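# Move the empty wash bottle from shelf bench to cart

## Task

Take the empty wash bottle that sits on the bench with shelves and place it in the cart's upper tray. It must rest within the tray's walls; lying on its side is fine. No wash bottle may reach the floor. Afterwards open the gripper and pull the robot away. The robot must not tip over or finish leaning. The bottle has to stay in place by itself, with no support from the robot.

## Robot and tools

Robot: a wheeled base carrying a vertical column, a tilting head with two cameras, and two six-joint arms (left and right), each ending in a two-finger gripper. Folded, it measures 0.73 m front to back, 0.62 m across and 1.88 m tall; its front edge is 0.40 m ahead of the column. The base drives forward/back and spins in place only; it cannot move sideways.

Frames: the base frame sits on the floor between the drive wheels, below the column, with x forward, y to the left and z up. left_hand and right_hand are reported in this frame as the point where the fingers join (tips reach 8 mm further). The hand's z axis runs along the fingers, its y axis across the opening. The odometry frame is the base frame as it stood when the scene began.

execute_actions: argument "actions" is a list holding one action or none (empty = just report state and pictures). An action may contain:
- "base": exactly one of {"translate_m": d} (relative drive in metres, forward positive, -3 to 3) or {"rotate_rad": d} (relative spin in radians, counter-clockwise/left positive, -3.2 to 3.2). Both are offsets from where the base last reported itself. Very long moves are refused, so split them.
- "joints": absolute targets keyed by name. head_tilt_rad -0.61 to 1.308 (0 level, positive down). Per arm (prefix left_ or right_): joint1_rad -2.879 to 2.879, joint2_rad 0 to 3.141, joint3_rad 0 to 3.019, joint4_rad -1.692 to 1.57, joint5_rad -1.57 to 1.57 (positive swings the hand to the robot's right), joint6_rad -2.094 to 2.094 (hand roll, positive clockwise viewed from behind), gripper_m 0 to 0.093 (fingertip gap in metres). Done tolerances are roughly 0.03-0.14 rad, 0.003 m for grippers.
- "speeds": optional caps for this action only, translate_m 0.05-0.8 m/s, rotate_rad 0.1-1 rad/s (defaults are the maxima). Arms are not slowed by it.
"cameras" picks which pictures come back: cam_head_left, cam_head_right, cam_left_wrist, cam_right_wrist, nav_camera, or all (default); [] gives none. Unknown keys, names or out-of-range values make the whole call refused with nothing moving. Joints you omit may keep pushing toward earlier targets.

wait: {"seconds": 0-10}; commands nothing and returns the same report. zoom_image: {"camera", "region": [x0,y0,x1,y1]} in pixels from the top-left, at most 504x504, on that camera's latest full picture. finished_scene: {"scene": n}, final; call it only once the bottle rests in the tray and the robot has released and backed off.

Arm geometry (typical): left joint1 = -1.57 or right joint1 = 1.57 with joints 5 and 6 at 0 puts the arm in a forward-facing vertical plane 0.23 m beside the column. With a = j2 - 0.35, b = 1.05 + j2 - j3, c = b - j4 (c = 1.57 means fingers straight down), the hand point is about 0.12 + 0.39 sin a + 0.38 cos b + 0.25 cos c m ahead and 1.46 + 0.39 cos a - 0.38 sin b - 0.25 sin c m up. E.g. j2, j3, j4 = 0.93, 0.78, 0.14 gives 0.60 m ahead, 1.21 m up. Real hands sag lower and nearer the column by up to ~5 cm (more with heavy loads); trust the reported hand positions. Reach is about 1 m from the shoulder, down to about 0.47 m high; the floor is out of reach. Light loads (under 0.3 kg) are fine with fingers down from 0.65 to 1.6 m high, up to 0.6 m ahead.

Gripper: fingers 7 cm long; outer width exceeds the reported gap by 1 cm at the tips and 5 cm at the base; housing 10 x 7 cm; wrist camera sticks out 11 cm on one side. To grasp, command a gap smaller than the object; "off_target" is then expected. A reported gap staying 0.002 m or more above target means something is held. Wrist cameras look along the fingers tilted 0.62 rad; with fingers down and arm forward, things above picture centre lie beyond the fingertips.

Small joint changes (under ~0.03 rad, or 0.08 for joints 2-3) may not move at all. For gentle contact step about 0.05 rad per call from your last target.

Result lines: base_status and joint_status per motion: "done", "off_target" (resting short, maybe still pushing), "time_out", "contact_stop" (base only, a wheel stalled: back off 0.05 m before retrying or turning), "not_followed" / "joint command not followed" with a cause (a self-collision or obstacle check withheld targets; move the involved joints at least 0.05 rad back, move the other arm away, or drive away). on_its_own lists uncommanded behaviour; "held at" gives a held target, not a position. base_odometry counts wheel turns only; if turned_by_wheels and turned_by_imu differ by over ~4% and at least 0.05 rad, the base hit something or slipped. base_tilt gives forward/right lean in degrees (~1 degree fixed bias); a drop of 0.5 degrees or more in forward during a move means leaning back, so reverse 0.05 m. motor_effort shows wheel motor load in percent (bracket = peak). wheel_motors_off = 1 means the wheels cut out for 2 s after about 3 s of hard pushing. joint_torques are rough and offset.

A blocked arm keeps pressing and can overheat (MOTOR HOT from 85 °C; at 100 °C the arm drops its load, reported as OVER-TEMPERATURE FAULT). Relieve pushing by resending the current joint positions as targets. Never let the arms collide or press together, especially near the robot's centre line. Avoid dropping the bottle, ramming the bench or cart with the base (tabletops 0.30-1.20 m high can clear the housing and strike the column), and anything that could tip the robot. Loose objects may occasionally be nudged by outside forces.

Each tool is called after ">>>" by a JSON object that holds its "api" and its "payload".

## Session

>>> {"api": "execute_actions", "payload": {"actions": [{"joints":{"head_tilt_rad":0.3}}]}}

Scene clock: 0.90 s.
Joint torques (N m, as the arm reports them, + toward a larger angle): left_arm=[-0.73 -7.32 -1.   -1.32 -0.03 -0.06] | right_arm=[-0.47 -5.58 -0.88 -1.48  0.09  0.13]
base_odometry: x=+0.000 y=+0.000 heading=+0.000 (m, m, rad; odometry frame)
turned_by_wheels: +0.000 (rad since the last result)
turned_by_imu: +0.000 (rad since the last result)
base_tilt: forward=-0.1 right=+0.2 (deg)
base_status: not commanded
joint_positions: head_tilt_rad=+0.319 left_joint1_rad=-1.566 left_joint2_rad=+0.921 left_joint3_rad=+0.416 left_joint4_rad=-0.912 left_joint5_rad=-0.044 left_joint6_rad=-0.085 left_gripper_m=+0.095 right_joint1_rad=+1.549 right_joint2_rad=+0.877 right_joint3_rad=+0.380 right_joint4_rad=-0.965 right_joint5_rad=+0.048 right_joint6_rad=+0.069 right_gripper_m=+0.095
joint_status: all done
wheel_motors_off: 0
motor_effort: left_wheel=+2(2) right_wheel=+2(3) (%)
left_hand: x=+0.1488 y=+0.2333 z=+1.2434 quat_wxyz=(+0.431, +0.031, -0.901, -0.040) (m; base frame)
right_hand: x=+0.1306 y=-0.2380 z=+1.2613 quat_wxyz=(+0.451, -0.029, -0.891, +0.043) (m; base frame)
pictures: cam_head_left, cam_head_right, cam_left_wrist, cam_right_wrist, nav_camera
Images, in order (width x height): cam_head_left 672x504, cam_head_right 672x504, cam_left_wrist 504x504, cam_right_wrist 504x504, nav_camera 672x504.

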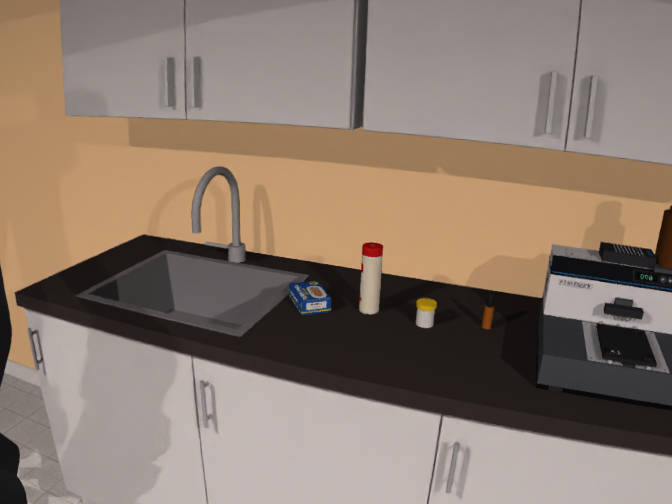

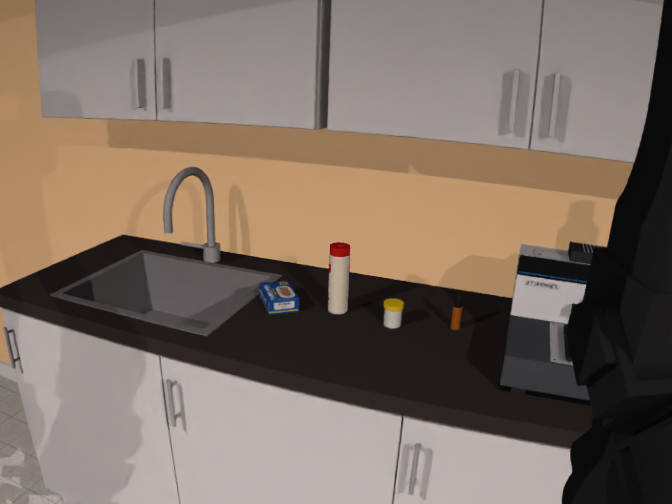

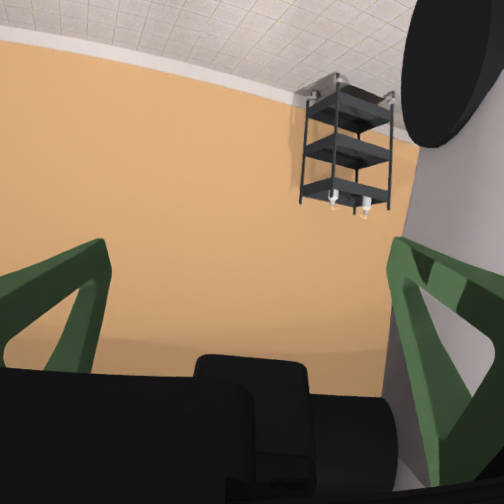

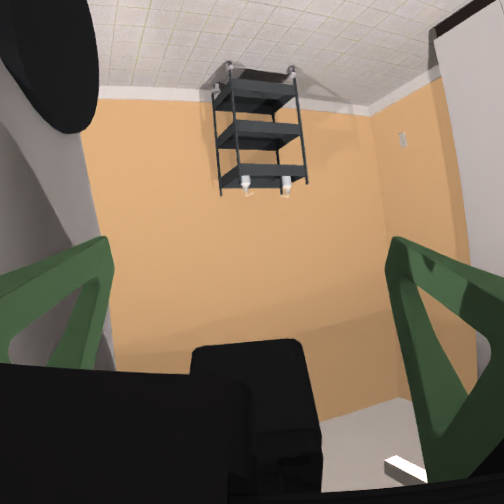

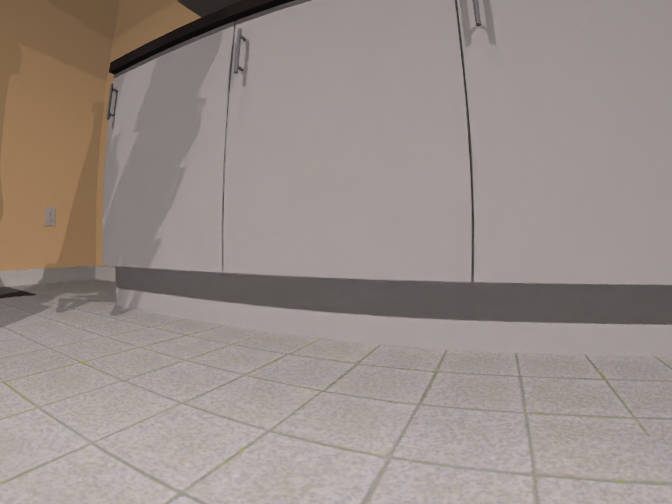

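>>> {"api": "execute_actions", "payload": {"actions": [{"base":{"rotate_rad":1.2}}], "cameras": ["cam_head_left","cam_head_right","nav_camera"]}}

Scene clock: 7.97 s.
Joint torques (N m, as the arm reports them, + toward a larger angle): left_arm=[-0.52 -7.54 -0.82 -1.4  -0.06 -0.08] | right_arm=[-0.36 -5.34 -0.83 -1.47  0.11  0.1 ]
base_odometry: x=+0.000 y=+0.000 heading=+1.200 (m, m, rad; odometry frame)
turned_by_wheels: +1.200 (rad since the last result)
turned_by_imu: +1.186 (rad since the last result)
base_tilt: forward=-0.1 right=+0.3 (deg)
base_status: done
joint_positions: head_tilt_rad=+0.319 left_joint1_rad=-1.566 left_joint2_rad=+0.921 left_joint3_rad=+0.416 left_joint4_rad=-0.912 left_joint5_rad=-0.044 left_joint6_rad=-0.085 left_gripper_m=+0.095 right_joint1_rad=+1.549 right_joint2_rad=+0.877 right_joint3_rad=+0.380 right_joint4_rad=-0.965 right_joint5_rad=+0.048 right_joint6_rad=+0.069 right_gripper_m=+0.095
joint_status: not commanded
wheel_motors_off: 0
motor_effort: left_wheel=+0(30) right_wheel=+0(34) (%)
left_hand: x=+0.1488 y=+0.2333 z=+1.2434 quat_wxyz=(+0.431, +0.031, -0.901, -0.040) (m; base frame)
right_hand: x=+0.1306 y=-0.2380 z=+1.2613 quat_wxyz=(+0.451, -0.029, -0.891, +0.043) (m; base frame)
pictures: cam_head_left, cam_head_right, nav_camera
Images, in order (width x height): cam_head_left 672x504, cam_head_right 672x504, nav_camera 672x504.

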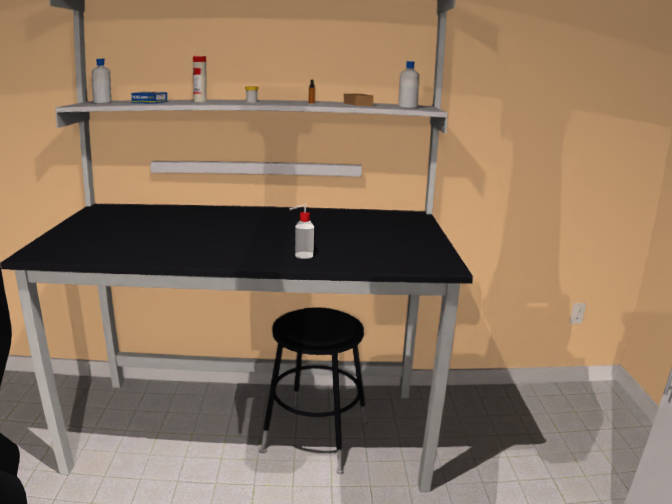

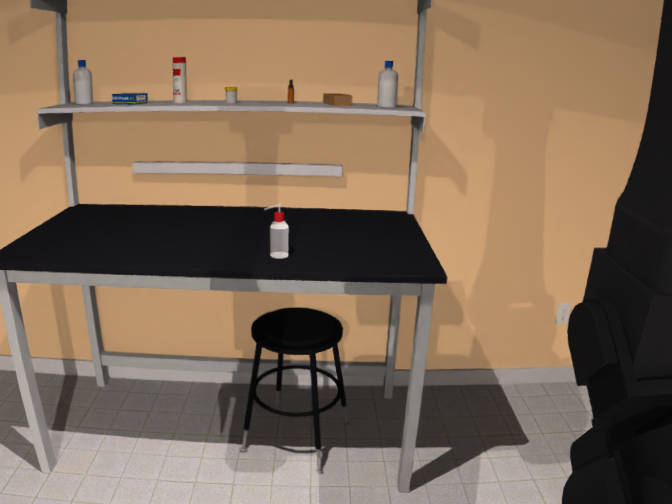

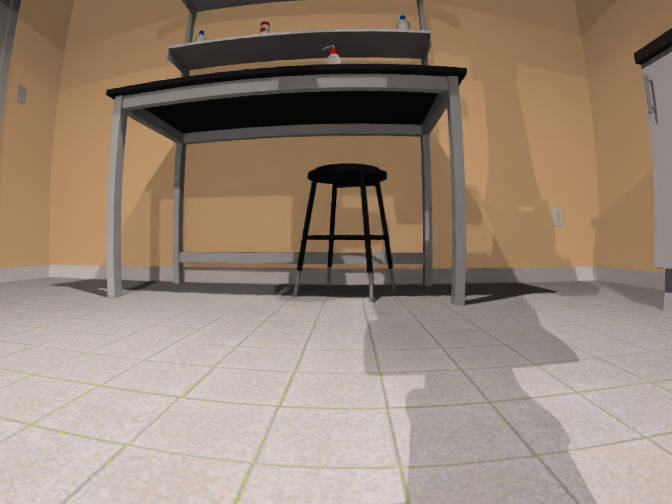

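>>> {"api": "execute_actions", "payload": {"actions": [{"base":{"rotate_rad":0.13},"joints":{"right_joint1_rad":1.57,"right_joint2_rad":1.9,"right_joint3_rad":1.19,"right_joint4_rad":1.3,"right_joint5_rad":0,"right_joint6_rad":0,"right_gripper_m":0.093,"head_tilt_rad":0.6}}], "cameras": []}}

>>> {"api": "execute_actions", "payload": {"actions": [{"base":{"translate_m":0.8}}], "cameras": ["cam_head_left","cam_head_right","cam_right_wrist"]}}

Scene clock: 27.67 s.
Joint torques (N m, as the arm reports them, + toward a larger angle): left_arm=[-1.03 -7.42 -0.99 -1.31 -0.01 -0.07] | right_arm=[  0.42 -15.62   0.4    2.69  -0.07  -0.03]
base_odometry: x=+0.000 y=+0.000 heading=+1.329 (m, m, rad; odometry frame)
turned_by_wheels: +0.130 (rad since the last result)
turned_by_imu: +0.129 (rad since the last result)
base_tilt: forward=+0.0 right=+0.2 (deg)
base_status: done
joint_positions: head_tilt_rad=+0.603 left_joint1_rad=-1.566 left_joint2_rad=+0.921 left_joint3_rad=+0.416 left_joint4_rad=-0.912 left_joint5_rad=-0.044 left_joint6_rad=-0.085 left_gripper_m=+0.095 right_joint1_rad=+1.560 right_joint2_rad=+1.909 right_joint3_rad=+1.188 right_joint4_rad=+1.276 right_joint5_rad=+0.004 right_joint6_rad=+0.011 right_gripper_m=+0.093
joint_status: all done
wheel_motors_off: 0
motor_effort: left_wheel=-2(24) right_wheel=+1(29) (%)
left_hand: x=+0.1488 y=+0.2333 z=+1.2434 quat_wxyz=(+0.431, +0.031, -0.901, -0.040) (m; base frame)
right_hand: x=+0.6506 y=-0.2336 z=+0.9685 quat_wxyz=(-0.514, -0.006, -0.858, +0.004) (m; base frame)
pictures: none
No camera images: the call's "cameras" was empty. Leave "cameras" out to get every camera's image.

Scene clock: 30.47 s.
Joint torques (N m, as the arm reports them, + toward a larger angle): left_arm=[-0.37 -7.29 -1.26 -1.59 -0.04 -0.06] | right_arm=[  0.32 -15.84   0.03   2.68  -0.08  -0.04]
base_odometry: x=+0.191 y=+0.777 heading=+1.329 (m, m, rad; odometry frame)
turned_by_wheels: +0.000 (rad since the last result)
turned_by_imu: +0.001 (rad since the last result)
base_tilt: forward=-0.1 right=+0.3 (deg)
base_status: done
joint_positions: head_tilt_rad=+0.604 left_joint1_rad=-1.566 left_joint2_rad=+0.921 left_joint3_rad=+0.418 left_joint4_rad=-0.912 left_joint5_rad=-0.044 left_joint6_rad=-0.085 left_gripper_m=+0.095 right_joint1_rad=+1.560 right_joint2_rad=+1.907 right_joint3_rad=+1.192 right_joint4_rad=+1.276 right_joint5_rad=+0.004 right_joint6_rad=+0.011 right_gripper_m=+0.093
joint_status: not commanded
wheel_motors_off: 0
motor_effort: left_wheel=+0(41) right_wheel=+0(53) (%)
left_hand: x=+0.1500 y=+0.2333 z=+1.2429 quat_wxyz=(+0.430, +0.031, -0.902, -0.040) (m; base frame)
right_hand: x=+0.6534 y=-0.2336 z=+0.9700 quat_wxyz=(-0.516, -0.006, -0.856, +0.004) (m; base frame)
pictures: cam_head_left, cam_head_right, cam_right_wrist
Images, in order (width x height): cam_head_left 672x504, cam_head_right 672x504, cam_right_wrist 504x504.

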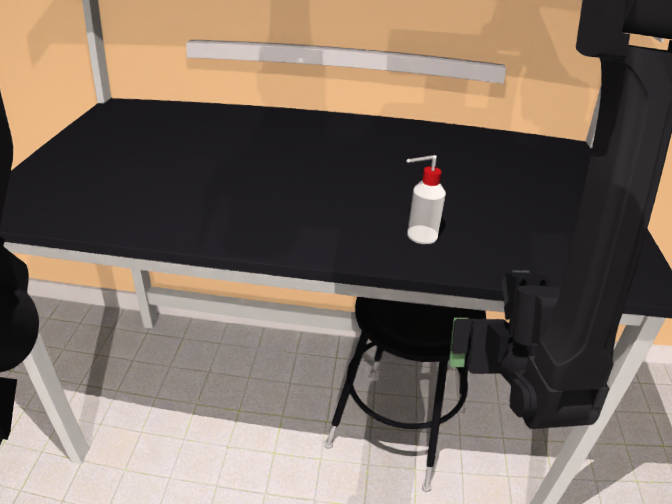

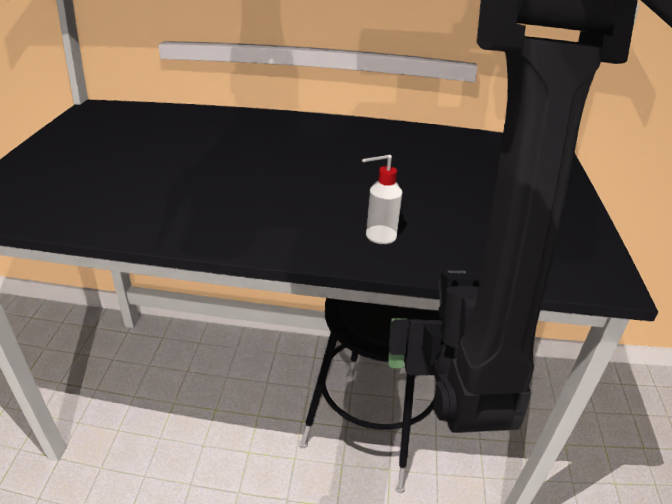

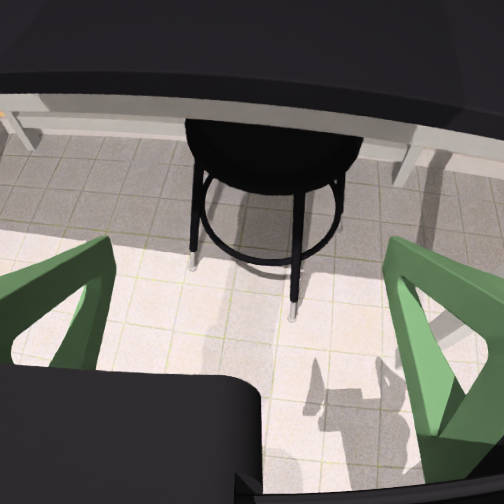

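>>> {"api": "execute_actions", "payload": {"actions": [{"base":{"translate_m":0.13},"speeds":{"translate_m":0.3}}], "cameras": ["cam_head_left","cam_right_wrist"]}}

Scene clock: 37.77 s.
Joint torques (N m, as the arm reports them, + toward a larger angle): left_arm=[-0.14 -6.26 -1.07 -1.49 -0.05 -0.08] | right_arm=[  0.42 -15.33   0.1    2.69  -0.04  -0.03]
base_odometry: x=+0.222 y=+0.903 heading=+1.329 (m, m, rad; odometry frame)
turned_by_wheels: +0.000 (rad since the last result)
turned_by_imu: +0.001 (rad since the last result)
base_tilt: forward=+0.0 right=+0.2 (deg)
base_status: done
joint_positions: head_tilt_rad=+0.604 left_joint1_rad=-1.566 left_joint2_rad=+0.922 left_joint3_rad=+0.417 left_joint4_rad=-0.912 left_joint5_rad=-0.044 left_joint6_rad=-0.085 left_gripper_m=+0.095 right_joint1_rad=+1.560 right_joint2_rad=+1.904 right_joint3_rad=+1.193 right_joint4_rad=+1.276 right_joint5_rad=+0.004 right_joint6_rad=+0.011 right_gripper_m=+0.093
joint_status: not commanded
wheel_motors_off: 0
motor_effort: left_wheel=+0(30) right_wheel=+0(37) (%)
left_hand: x=+0.1491 y=+0.2333 z=+1.2432 quat_wxyz=(+0.430, +0.031, -0.901, -0.040) (m; base frame)
right_hand: x=+0.6549 y=-0.2335 z=+0.9715 quat_wxyz=(-0.517, -0.006, -0.856, +0.004) (m; base frame)
pictures: cam_head_left, cam_right_wrist
Images, in order (width x height): cam_head_left 672x504, cam_right_wrist 504x504.

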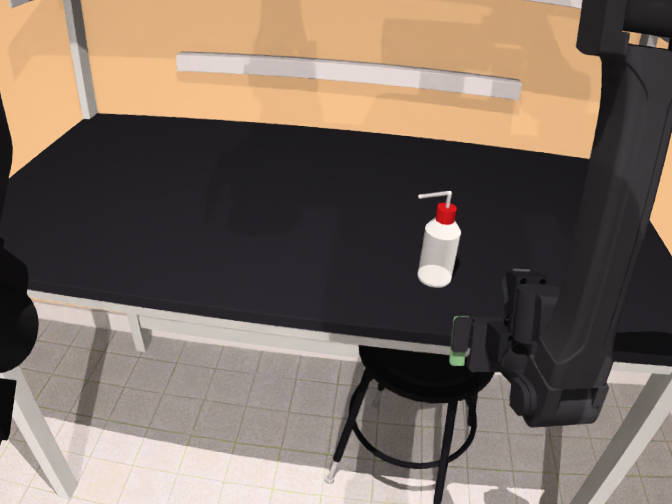

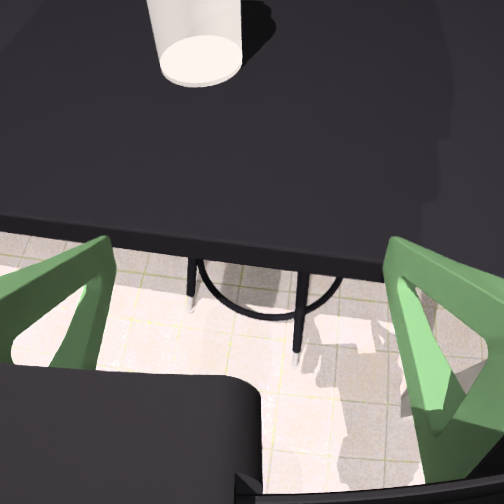

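>>> {"api": "execute_actions", "payload": {"actions": [{"base":{"translate_m":0.08},"speeds":{"translate_m":0.2},"joints":{"right_joint1_rad":1.63}}], "cameras": ["cam_head_left","cam_right_wrist"]}}

Scene clock: 43.37 s.
Joint torques (N m, as the arm reports them, + toward a larger angle): left_arm=[-0.25 -7.41 -0.92 -1.51 -0.02 -0.06] | right_arm=[  0.25 -15.15   0.15   2.79  -0.02  -0.04]
base_odometry: x=+0.241 y=+0.981 heading=+1.329 (m, m, rad; odometry frame)
turned_by_wheels: +0.000 (rad since the last result)
turned_by_imu: +0.001 (rad since the last result)
base_tilt: forward=+0.0 right=+0.2 (deg)
base_status: done
joint_positions: head_tilt_rad=+0.604 left_joint1_rad=-1.566 left_joint2_rad=+0.922 left_joint3_rad=+0.416 left_joint4_rad=-0.912 left_joint5_rad=-0.044 left_joint6_rad=-0.085 left_gripper_m=+0.095 right_joint1_rad=+1.636 right_joint2_rad=+1.904 right_joint3_rad=+1.191 right_joint4_rad=+1.276 right_joint5_rad=+0.003 right_joint6_rad=+0.011 right_gripper_m=+0.093
joint_status: all done
wheel_motors_off: 0
motor_effort: left_wheel=+0(34) right_wheel=+0(37) (%)
left_hand: x=+0.1487 y=+0.2333 z=+1.2433 quat_wxyz=(+0.431, +0.031, -0.901, -0.040) (m; base frame)
right_hand: x=+0.6536 y=-0.1799 z=+0.9728 quat_wxyz=(-0.517, -0.006, -0.856, -0.034) (m; base frame)
pictures: cam_head_left, cam_right_wrist
Images, in order (width x height): cam_head_left 672x504, cam_right_wrist 504x504.

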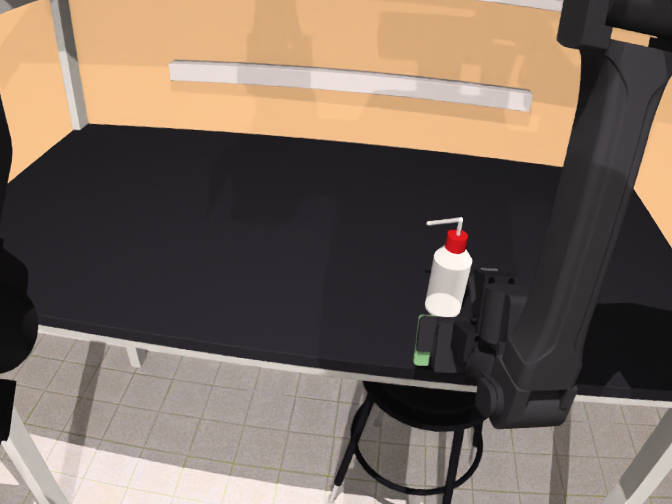

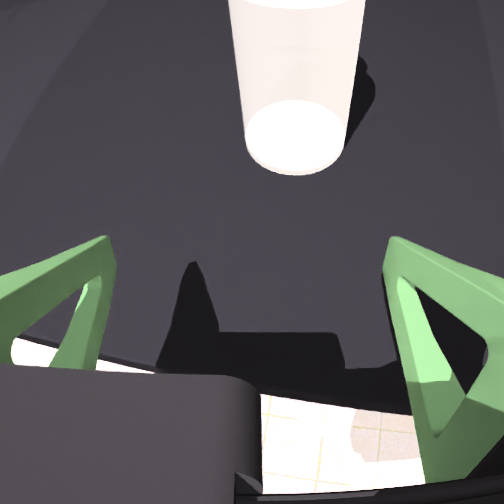

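>>> {"api": "execute_actions", "payload": {"actions": [{"base":{"translate_m":0.07},"speeds":{"translate_m":0.2},"joints":{"right_joint1_rad":1.595}}], "cameras": ["cam_head_left","cam_right_wrist"]}}

Scene clock: 49.77 s.
Joint torques (N m, as the arm reports them, + toward a larger angle): left_arm=[-0.55 -7.39 -1.21 -1.32 -0.01 -0.09] | right_arm=[ -0.48 -14.98   0.16   2.74  -0.03  -0.02]
base_odometry: x=+0.258 y=+1.049 heading=+1.329 (m, m, rad; odometry frame)
turned_by_wheels: +0.000 (rad since the last result)
turned_by_imu: +0.001 (rad since the last result)
base_tilt: forward=-0.1 right=+0.2 (deg)
base_status: done
joint_positions: head_tilt_rad=+0.604 left_joint1_rad=-1.566 left_joint2_rad=+0.922 left_joint3_rad=+0.418 left_joint4_rad=-0.912 left_joint5_rad=-0.044 left_joint6_rad=-0.085 left_gripper_m=+0.095 right_joint1_rad=+1.600 right_joint2_rad=+1.902 right_joint3_rad=+1.192 right_joint4_rad=+1.276 right_joint5_rad=+0.003 right_joint6_rad=+0.011 right_gripper_m=+0.093
joint_status: all done
wheel_motors_off: 0
motor_effort: left_wheel=+0(31) right_wheel=+0(37) (%)
left_hand: x=+0.1495 y=+0.2333 z=+1.2431 quat_wxyz=(+0.430, +0.031, -0.901, -0.040) (m; base frame)
right_hand: x=+0.6553 y=-0.2052 z=+0.9726 quat_wxyz=(-0.518, -0.006, -0.855, -0.016) (m; base frame)
pictures: cam_head_left, cam_right_wrist
Images, in order (width x height): cam_head_left 672x504, cam_right_wrist 504x504.

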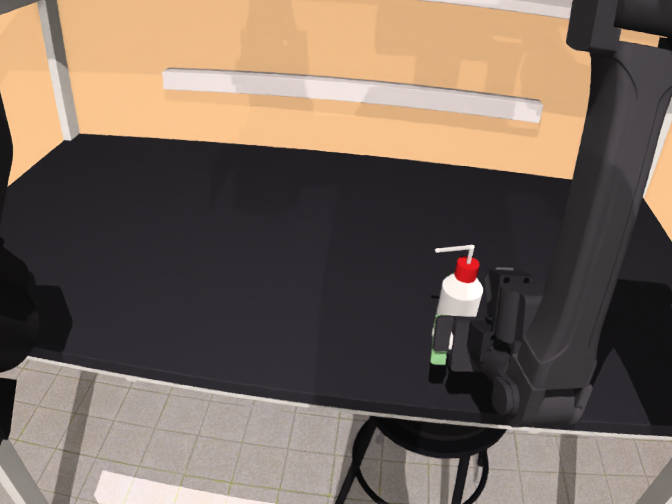

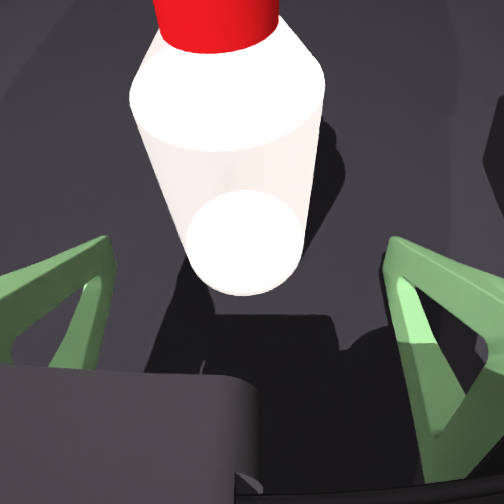

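>>> {"api": "execute_actions", "payload": {"actions": [{"base":{"translate_m":0.05},"speeds":{"translate_m":0.15}}], "cameras": ["cam_right_wrist"]}}

Scene clock: 59.40 s.
Joint torques (N m, as the arm reports them, + toward a larger angle): left_arm=[-0.69 -7.81 -1.09 -1.37 -0.02 -0.08] | right_arm=[ -0.39 -15.04   0.23   2.77  -0.01  -0.03]
base_odometry: x=+0.270 y=+1.098 heading=+1.330 (m, m, rad; odometry frame)
turned_by_wheels: +0.000 (rad since the last result)
turned_by_imu: +0.001 (rad since the last result)
base_tilt: forward=+0.0 right=+0.1 (deg)
base_status: done
joint_positions: head_tilt_rad=+0.604 left_joint1_rad=-1.566 left_joint2_rad=+0.922 left_joint3_rad=+0.417 left_joint4_rad=-0.912 left_joint5_rad=-0.044 left_joint6_rad=-0.085 left_gripper_m=+0.095 right_joint1_rad=+1.600 right_joint2_rad=+1.902 right_joint3_rad=+1.191 right_joint4_rad=+1.276 right_joint5_rad=+0.003 right_joint6_rad=+0.011 right_gripper_m=+0.093
joint_status: not commanded
wheel_motors_off: 0
motor_effort: left_wheel=+0(36) right_wheel=+0(37) (%)
left_hand: x=+0.1491 y=+0.2333 z=+1.2432 quat_wxyz=(+0.430, +0.031, -0.901, -0.040) (m; base frame)
right_hand: x=+0.6550 y=-0.2052 z=+0.9726 quat_wxyz=(-0.517, -0.006, -0.856, -0.016) (m; base frame)
pictures: cam_right_wrist
Images, in order (width x height): cam_right_wrist 504x504.

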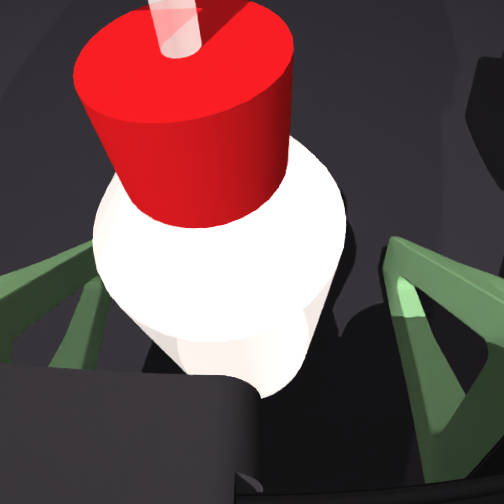

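>>> {"api": "execute_actions", "payload": {"actions": [{"joints":{"right_gripper_m":0.03}}], "cameras": ["cam_right_wrist"]}}

>>> {"api": "execute_actions", "payload": {"actions": [{"joints":{"right_joint2_rad":1.55,"right_joint3_rad":0.8,"right_joint4_rad":1.3}}], "cameras": ["cam_head_left"]}}

Scene clock: 66.03 s.
Joint torques (N m, as the arm reports them, + toward a larger angle): left_arm=[-0.34 -7.25 -1.03 -1.42 -0.05 -0.07] | right_arm=[ -0.1  -15.12   0.18   2.72  -0.03  -0.04]
base_odometry: x=+0.270 y=+1.098 heading=+1.330 (m, m, rad; odometry frame)
turned_by_wheels: +0.000 (rad since the last result)
turned_by_imu: +0.001 (rad since the last result)
base_tilt: forward=-0.1 right=+0.2 (deg)
base_status: not commanded
joint_positions: head_tilt_rad=+0.604 left_joint1_rad=-1.566 left_joint2_rad=+0.922 left_joint3_rad=+0.417 left_joint4_rad=-0.912 left_joint5_rad=-0.044 left_joint6_rad=-0.085 left_gripper_m=+0.095 right_joint1_rad=+1.600 right_joint2_rad=+1.902 right_joint3_rad=+1.191 right_joint4_rad=+1.276 right_joint5_rad=+0.002 right_joint6_rad=+0.010 right_gripper_m=+0.055
joint_status: right_gripper_m off_target (ended at +0.055, target +0.030)
wheel_motors_off: 0
motor_effort: left_wheel=+0(1) right_wheel=+0(0) (%)
left_hand: x=+0.1491 y=+0.2333 z=+1.2432 quat_wxyz=(+0.430, +0.031, -0.901, -0.040) (m; base frame)
right_hand: x=+0.6550 y=-0.2052 z=+0.9727 quat_wxyz=(-0.518, -0.005, -0.855, -0.016) (m; base frame)
pictures: cam_right_wrist
Images, in order (width x height): cam_right_wrist 504x504.

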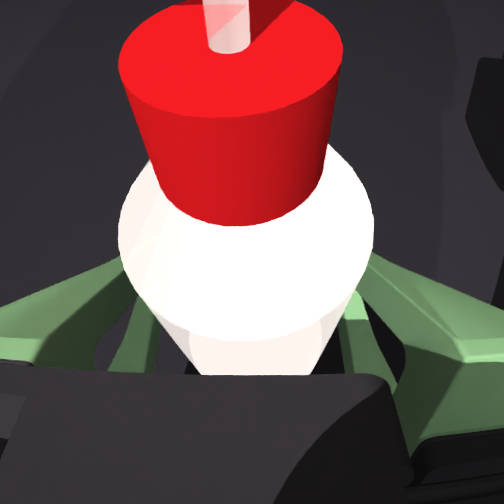

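Scene clock: 67.27 s.
Joint torques (N m, as the arm reports them, + toward a larger angle): left_arm=[-0.73 -7.11 -0.88 -1.32 -0.02 -0.06] | right_arm=[ -0.59 -12.67  -0.24   2.57  -0.01  -0.04]
base_odometry: x=+0.270 y=+1.098 heading=+1.330 (m, m, rad; odometry frame)
turned_by_wheels: +0.000 (rad since the last result)
turned_by_imu: +0.000 (rad since the last result)
base_tilt: forward=-0.1 right=+0.2 (deg)
base_status: not commanded
joint_positions: head_tilt_rad=+0.604 left_joint1_rad=-1.566 left_joint2_rad=+0.922 left_joint3_rad=+0.417 left_joint4_rad=-0.912 left_joint5_rad=-0.044 left_joint6_rad=-0.085 left_gripper_m=+0.095 right_joint1_rad=+1.600 right_joint2_rad=+1.539 right_joint3_rad=+0.803 right_joint4_rad=+1.280 right_joint5_rad=+0.002 right_joint6_rad=+0.010 right_gripper_m=+0.055
joint_status: all done
wheel_motors_off: 0
motor_effort: left_wheel=+0(0) right_wheel=+0(1) (%)
left_hand: x=+0.1491 y=+0.2333 z=+1.2432 quat_wxyz=(+0.430, +0.031, -0.901, -0.040) (m; base frame)
right_hand: x=+0.6165 y=-0.2091 z=+1.1062 quat_wxyz=(-0.509, -0.005, -0.861, -0.016) (m; base frame)
pictures: cam_head_left
Images, in order (width x height): cam_head_left 672x504.

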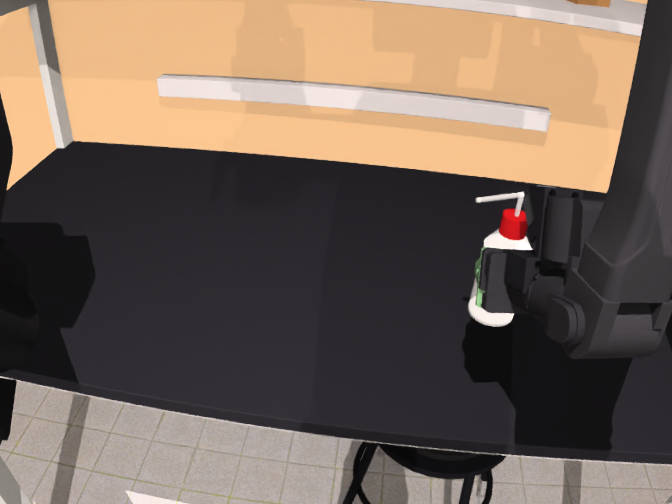

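>>> {"api": "execute_actions", "payload": {"actions": [{"base":{"translate_m":-0.7},"joints":{"head_tilt_rad":0.45}}], "cameras": []}}

>>> {"api": "execute_actions", "payload": {"actions": [{"base":{"rotate_rad":2.0},"speeds":{"rotate_rad":0.7}}], "cameras": ["cam_head_left","cam_head_right","nav_camera"]}}

Scene clock: 78.00 s.
Joint torques (N m, as the arm reports them, + toward a larger angle): left_arm=[-0.68 -7.35 -0.83 -1.42 -0.05 -0.03] | right_arm=[ -0.47 -12.93   0.1    2.59  -0.02  -0.02]
base_odometry: x=+0.103 y=+0.418 heading=+1.330 (m, m, rad; odometry frame)
turned_by_wheels: +0.000 (rad since the last result)
turned_by_imu: +0.001 (rad since the last result)
base_tilt: forward=+0.0 right=+0.2 (deg)
base_status: done
joint_positions: head_tilt_rad=+0.468 left_joint1_rad=-1.566 left_joint2_rad=+0.922 left_joint3_rad=+0.414 left_joint4_rad=-0.912 left_joint5_rad=-0.044 left_joint6_rad=-0.085 left_gripper_m=+0.095 right_joint1_rad=+1.600 right_joint2_rad=+1.542 right_joint3_rad=+0.798 right_joint4_rad=+1.280 right_joint5_rad=+0.002 right_joint6_rad=+0.010 right_gripper_m=+0.055
joint_status: all done
wheel_motors_off: 0
motor_effort: left_wheel=+0(32) right_wheel=+0(37) (%)
left_hand: x=+0.1477 y=+0.2333 z=+1.2437 quat_wxyz=(+0.432, +0.031, -0.901, -0.040) (m; base frame)
right_hand: x=+0.6129 y=-0.2091 z=+1.1042 quat_wxyz=(-0.505, -0.005, -0.863, -0.016) (m; base frame)
pictures: none
No camera images: the call's "cameras" was empty. Leave "cameras" out to get every camera's image.

Scene clock: 81.87 s.
Joint torques (N m, as the arm reports them, + toward a larger angle): left_arm=[-0.73 -7.55 -0.91 -1.29 -0.03 -0.04] | right_arm=[ -0.74 -12.86   0.2    2.64  -0.01  -0.01]
base_odometry: x=+0.103 y=+0.418 heading=-2.954 (m, m, rad; odometry frame)
turned_by_wheels: +2.000 (rad since the last result)
turned_by_imu: +1.980 (rad since the last result)
base_tilt: forward=+0.0 right=+0.1 (deg)
base_status: done
joint_positions: head_tilt_rad=+0.468 left_joint1_rad=-1.566 left_joint2_rad=+0.922 left_joint3_rad=+0.414 left_joint4_rad=-0.912 left_joint5_rad=-0.044 left_joint6_rad=-0.085 left_gripper_m=+0.095 right_joint1_rad=+1.600 right_joint2_rad=+1.542 right_joint3_rad=+0.798 right_joint4_rad=+1.280 right_joint5_rad=+0.002 right_joint6_rad=+0.010 right_gripper_m=+0.055
joint_status: not commanded
wheel_motors_off: 0
motor_effort: left_wheel=+0(32) right_wheel=+0(43) (%)
left_hand: x=+0.1477 y=+0.2333 z=+1.2437 quat_wxyz=(+0.432, +0.031, -0.901, -0.040) (m; base frame)
right_hand: x=+0.6129 y=-0.2091 z=+1.1042 quat_wxyz=(-0.505, -0.005, -0.863, -0.016) (m; base frame)
pictures: cam_head_left, cam_head_right, nav_camera
Images, in order (width x height): cam_head_left 672x504, cam_head_right 672x504, nav_camera 672x504.

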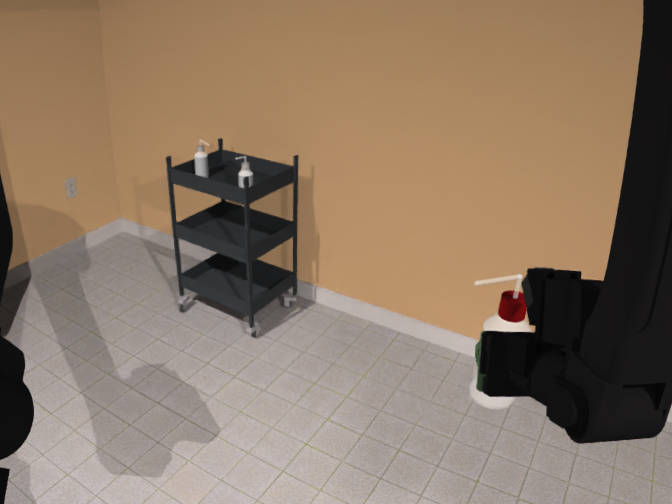

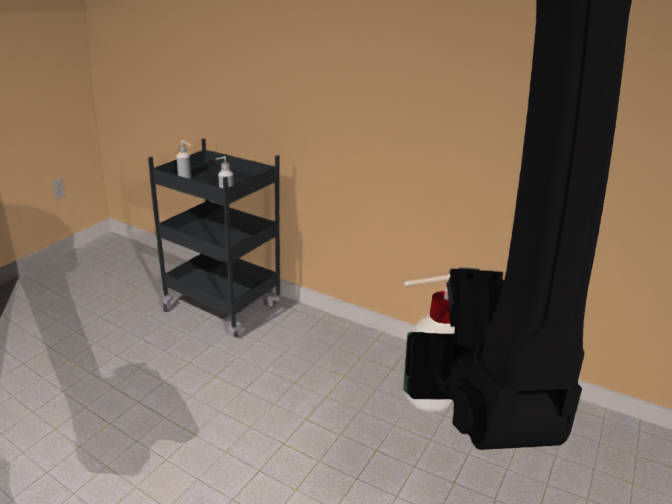

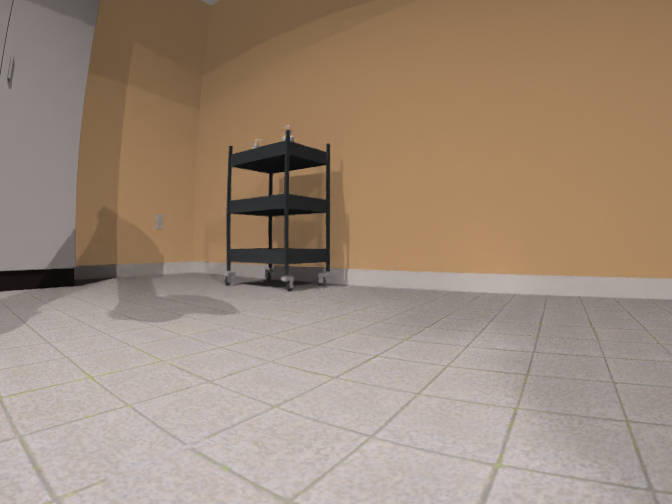

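>>> {"api": "execute_actions", "payload": {"actions": [{"base":{"rotate_rad":0.22},"joints":{"head_tilt_rad":0.7}}], "cameras": []}}

>>> {"api": "execute_actions", "payload": {"actions": [{"base":{"translate_m":1.25},"speeds":{"translate_m":0.6}}], "cameras": ["cam_head_left","cam_head_right","nav_camera"]}}

Scene clock: 91.27 s.
Joint torques (N m, as the arm reports them, + toward a larger angle): left_arm=[-0.71 -7.27 -1.02 -1.31 -0.03 -0.08] | right_arm=[ -0.64 -13.17   0.12   2.54   0.01  -0.02]
base_odometry: x=+0.103 y=+0.418 heading=-2.734 (m, m, rad; odometry frame)
turned_by_wheels: +0.220 (rad since the last result)
turned_by_imu: +0.219 (rad since the last result)
base_tilt: forward=+0.0 right=+0.1 (deg)
base_status: done
joint_positions: head_tilt_rad=+0.703 left_joint1_rad=-1.566 left_joint2_rad=+0.922 left_joint3_rad=+0.414 left_joint4_rad=-0.912 left_joint5_rad=-0.044 left_joint6_rad=-0.085 left_gripper_m=+0.095 right_joint1_rad=+1.600 right_joint2_rad=+1.542 right_joint3_rad=+0.798 right_joint4_rad=+1.280 right_joint5_rad=+0.002 right_joint6_rad=+0.010 right_gripper_m=+0.055
joint_status: all done
wheel_motors_off: 0
motor_effort: left_wheel=+0(27) right_wheel=+0(30) (%)
left_hand: x=+0.1479 y=+0.2333 z=+1.2436 quat_wxyz=(+0.431, +0.031, -0.901, -0.040) (m; base frame)
right_hand: x=+0.6129 y=-0.2093 z=+1.1042 quat_wxyz=(-0.505, -0.005, -0.863, -0.016) (m; base frame)
pictures: none
No camera images: the call's "cameras" was empty. Leave "cameras" out to get every camera's image.

Scene clock: 94.83 s.
Joint torques (N m, as the arm reports them, + toward a larger angle): left_arm=[-0.86 -6.69 -1.   -1.33 -0.02 -0.08] | right_arm=[ -0.83 -12.98   0.     2.53  -0.02  -0.03]
base_odometry: x=-1.045 y=-0.078 heading=-2.734 (m, m, rad; odometry frame)
turned_by_wheels: +0.000 (rad since the last result)
turned_by_imu: +0.002 (rad since the last result)
base_tilt: forward=+0.0 right=+0.1 (deg)
base_status: done
joint_positions: head_tilt_rad=+0.703 left_joint1_rad=-1.566 left_joint2_rad=+0.922 left_joint3_rad=+0.417 left_joint4_rad=-0.912 left_joint5_rad=-0.044 left_joint6_rad=-0.085 left_gripper_m=+0.095 right_joint1_rad=+1.600 right_joint2_rad=+1.543 right_joint3_rad=+0.800 right_joint4_rad=+1.280 right_joint5_rad=+0.002 right_joint6_rad=+0.010 right_gripper_m=+0.055
joint_status: not commanded
wheel_motors_off: 0
motor_effort: left_wheel=+0(43) right_wheel=+0(52) (%)
left_hand: x=+0.1491 y=+0.2333 z=+1.2432 quat_wxyz=(+0.430, +0.031, -0.901, -0.040) (m; base frame)
right_hand: x=+0.6136 y=-0.2093 z=+1.1039 quat_wxyz=(-0.506, -0.005, -0.862, -0.016) (m; base frame)
pictures: cam_head_left, cam_head_right, nav_camera
Images, in order (width x height): cam_head_left 672x504, cam_head_right 672x504, nav_camera 672x504.

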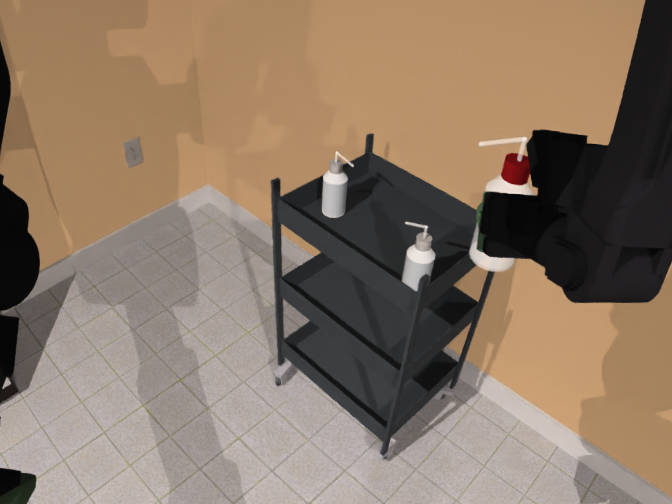

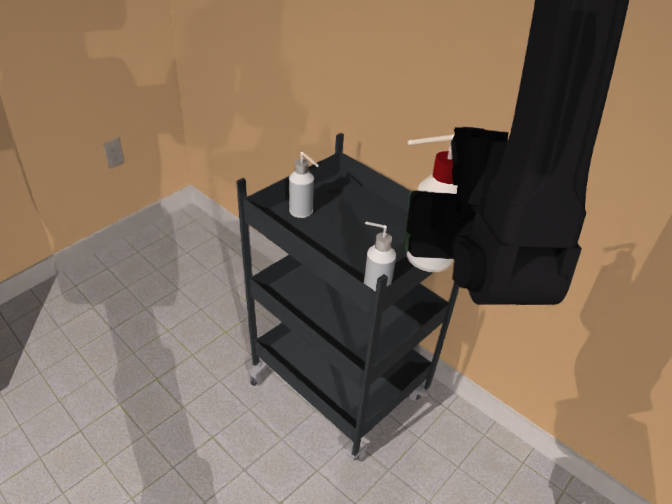

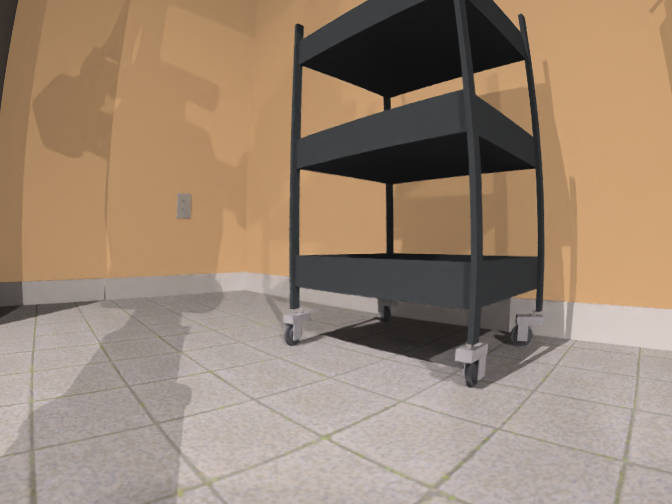

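>>> {"api": "execute_actions", "payload": {"actions": [{"base":{"translate_m":0.32},"speeds":{"translate_m":0.3},"joints":{"right_joint1_rad":1.64,"right_joint2_rad":1.67,"right_joint3_rad":1.43,"right_joint4_rad":0.8}}], "cameras": ["cam_head_left","cam_head_right","nav_camera"]}}

Scene clock: 114.97 s.
Joint torques (N m, as the arm reports them, + toward a larger angle): left_arm=[-0.47 -7.09 -0.93 -1.43 -0.02 -0.05] | right_arm=[  1.21 -18.77   5.19   1.08  -0.03  -0.04]
base_odometry: x=-1.339 y=-0.205 heading=-2.733 (m, m, rad; odometry frame)
turned_by_wheels: +0.000 (rad since the last result)
turned_by_imu: +0.002 (rad since the last result)
base_tilt: forward=-0.1 right=+0.2 (deg)
base_status: done
joint_positions: head_tilt_rad=+0.704 left_joint1_rad=-1.566 left_joint2_rad=+0.922 left_joint3_rad=+0.417 left_joint4_rad=-0.912 left_joint5_rad=-0.044 left_joint6_rad=-0.085 left_gripper_m=+0.095 right_joint1_rad=+1.634 right_joint2_rad=+1.662 right_joint3_rad=+1.426 right_joint4_rad=+0.817 right_joint5_rad=+0.002 right_joint6_rad=+0.010 right_gripper_m=+0.055
joint_status: all done
wheel_motors_off: 0
motor_effort: left_wheel=+0(33) right_wheel=-1(35) (%)
left_hand: x=+0.1491 y=+0.2333 z=+1.2432 quat_wxyz=(+0.430, +0.031, -0.901, -0.040) (m; base frame)
right_hand: x=+0.8237 y=-0.1813 z=+1.0774 quat_wxyz=(-0.524, -0.006, -0.851, -0.034) (m; base frame)
pictures: cam_head_left, cam_head_right, nav_camera
Images, in order (width x height): cam_head_left 672x504, cam_head_right 672x504, nav_camera 672x504.

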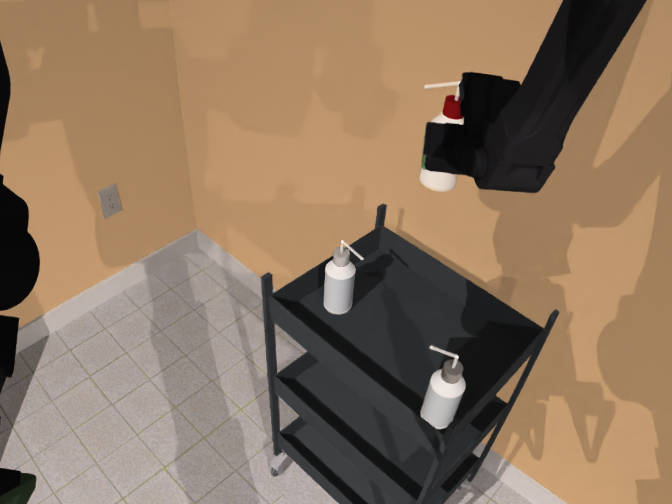

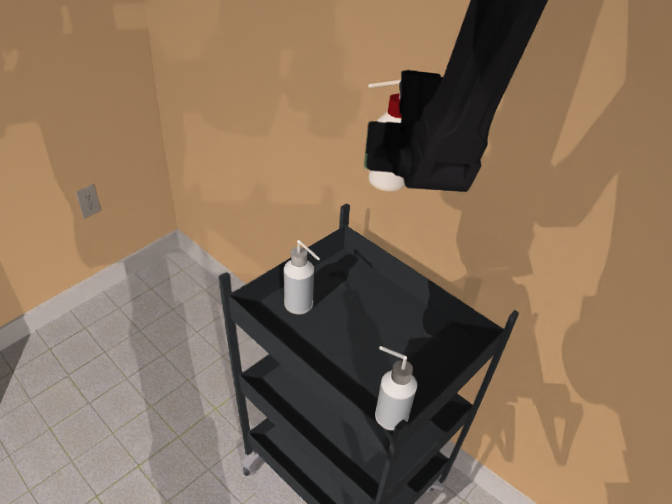

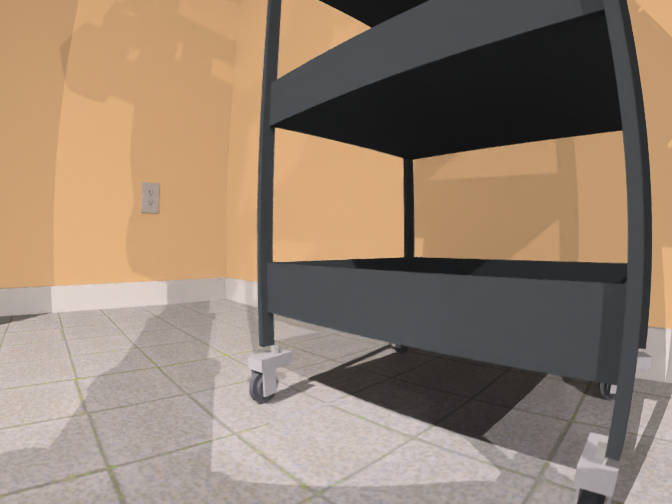

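>>> {"api": "execute_actions", "payload": {"actions": [{"joints":{"right_joint2_rad":2.13,"right_joint3_rad":1.85,"right_joint4_rad":0.83}}], "cameras": ["cam_head_left","cam_head_right"]}}

Scene clock: 126.53 s.
Joint torques (N m, as the arm reports them, + toward a larger angle): left_arm=[-0.92 -7.46 -0.9  -1.44 -0.03 -0.06] | right_arm=[  1.48 -19.55   5.85   2.23  -0.03  -0.04]
base_odometry: x=-1.339 y=-0.205 heading=-2.733 (m, m, rad; odometry frame)
turned_by_wheels: +0.000 (rad since the last result)
turned_by_imu: +0.001 (rad since the last result)
base_tilt: forward=-0.1 right=+0.2 (deg)
base_status: not commanded
joint_positions: head_tilt_rad=+0.704 left_joint1_rad=-1.566 left_joint2_rad=+0.922 left_joint3_rad=+0.417 left_joint4_rad=-0.912 left_joint5_rad=-0.044 left_joint6_rad=-0.085 left_gripper_m=+0.095 right_joint1_rad=+1.634 right_joint2_rad=+2.141 right_joint3_rad=+1.832 right_joint4_rad=+0.817 right_joint5_rad=+0.002 right_joint6_rad=+0.010 right_gripper_m=+0.055
joint_status: all done
wheel_motors_off: 0
motor_effort: left_wheel=+0(0) right_wheel=-1(1) (%)
left_hand: x=+0.1491 y=+0.2333 z=+1.2432 quat_wxyz=(+0.430, +0.031, -0.901, -0.040) (m; base frame)
right_hand: x=+0.7903 y=-0.1710 z=+0.8723 quat_wxyz=(-0.493, -0.005, -0.870, -0.033) (m; base frame)
pictures: cam_head_left, cam_head_right
Images, in order (width x height): cam_head_left 672x504, cam_head_right 672x504.

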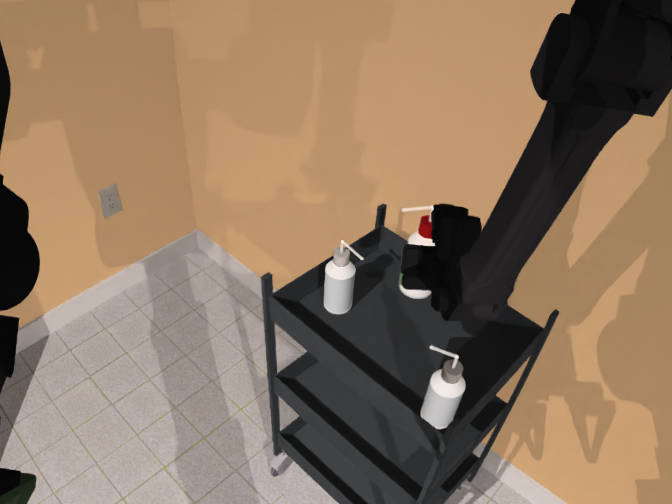

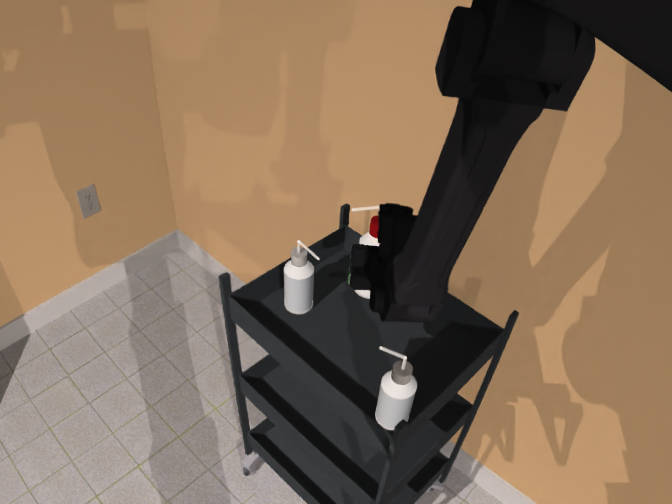

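>>> {"api": "execute_actions", "payload": {"actions": [{"joints":{"right_joint2_rad":2.34,"right_joint3_rad":2.13,"right_joint4_rad":0.78}}], "cameras": ["cam_head_left","cam_head_right"]}}

Scene clock: 135.00 s.
Joint torques (N m, as the arm reports them, + toward a larger angle): left_arm=[-0.46 -7.4  -1.25 -1.27 -0.03 -0.07] | right_arm=[  1.56 -19.82   7.05   1.26  -0.02  -0.03]
base_odometry: x=-1.339 y=-0.205 heading=-2.733 (m, m, rad; odometry frame)
turned_by_wheels: +0.000 (rad since the last result)
turned_by_imu: +0.001 (rad since the last result)
base_tilt: forward=-0.1 right=+0.2 (deg)
base_status: not commanded
joint_positions: head_tilt_rad=+0.704 left_joint1_rad=-1.566 left_joint2_rad=+0.922 left_joint3_rad=+0.417 left_joint4_rad=-0.912 left_joint5_rad=-0.044 left_joint6_rad=-0.085 left_gripper_m=+0.095 right_joint1_rad=+1.634 right_joint2_rad=+2.354 right_joint3_rad=+2.105 right_joint4_rad=+0.794 right_joint5_rad=+0.002 right_joint6_rad=+0.010 right_gripper_m=+0.055
joint_status: all done
wheel_motors_off: 0
motor_effort: left_wheel=+0(1) right_wheel=-1(1) (%)
left_hand: x=+0.1491 y=+0.2333 z=+1.2432 quat_wxyz=(+0.430, +0.031, -0.901, -0.040) (m; base frame)
right_hand: x=+0.7910 y=-0.1675 z=+0.8090 quat_wxyz=(-0.509, -0.005, -0.860, -0.033) (m; base frame)
pictures: cam_head_left, cam_head_right
Images, in order (width x height): cam_head_left 672x504, cam_head_right 672x504.

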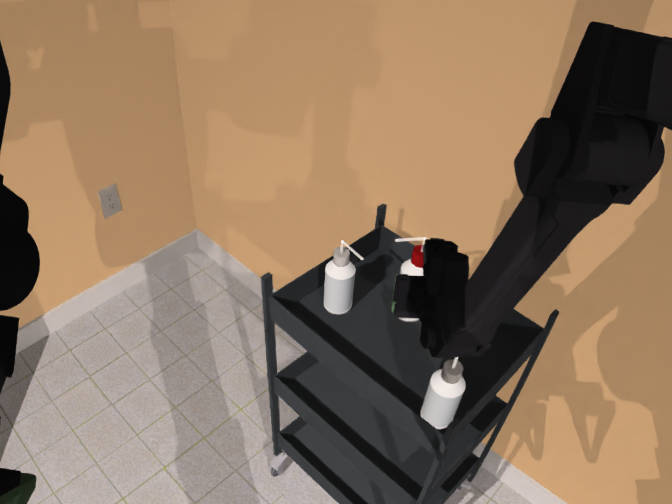

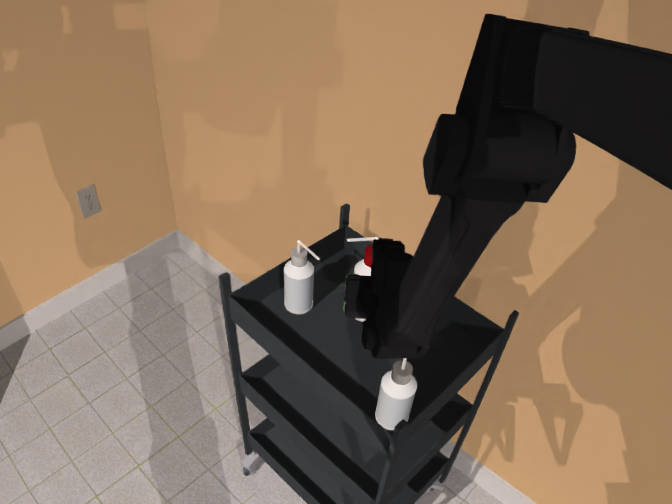

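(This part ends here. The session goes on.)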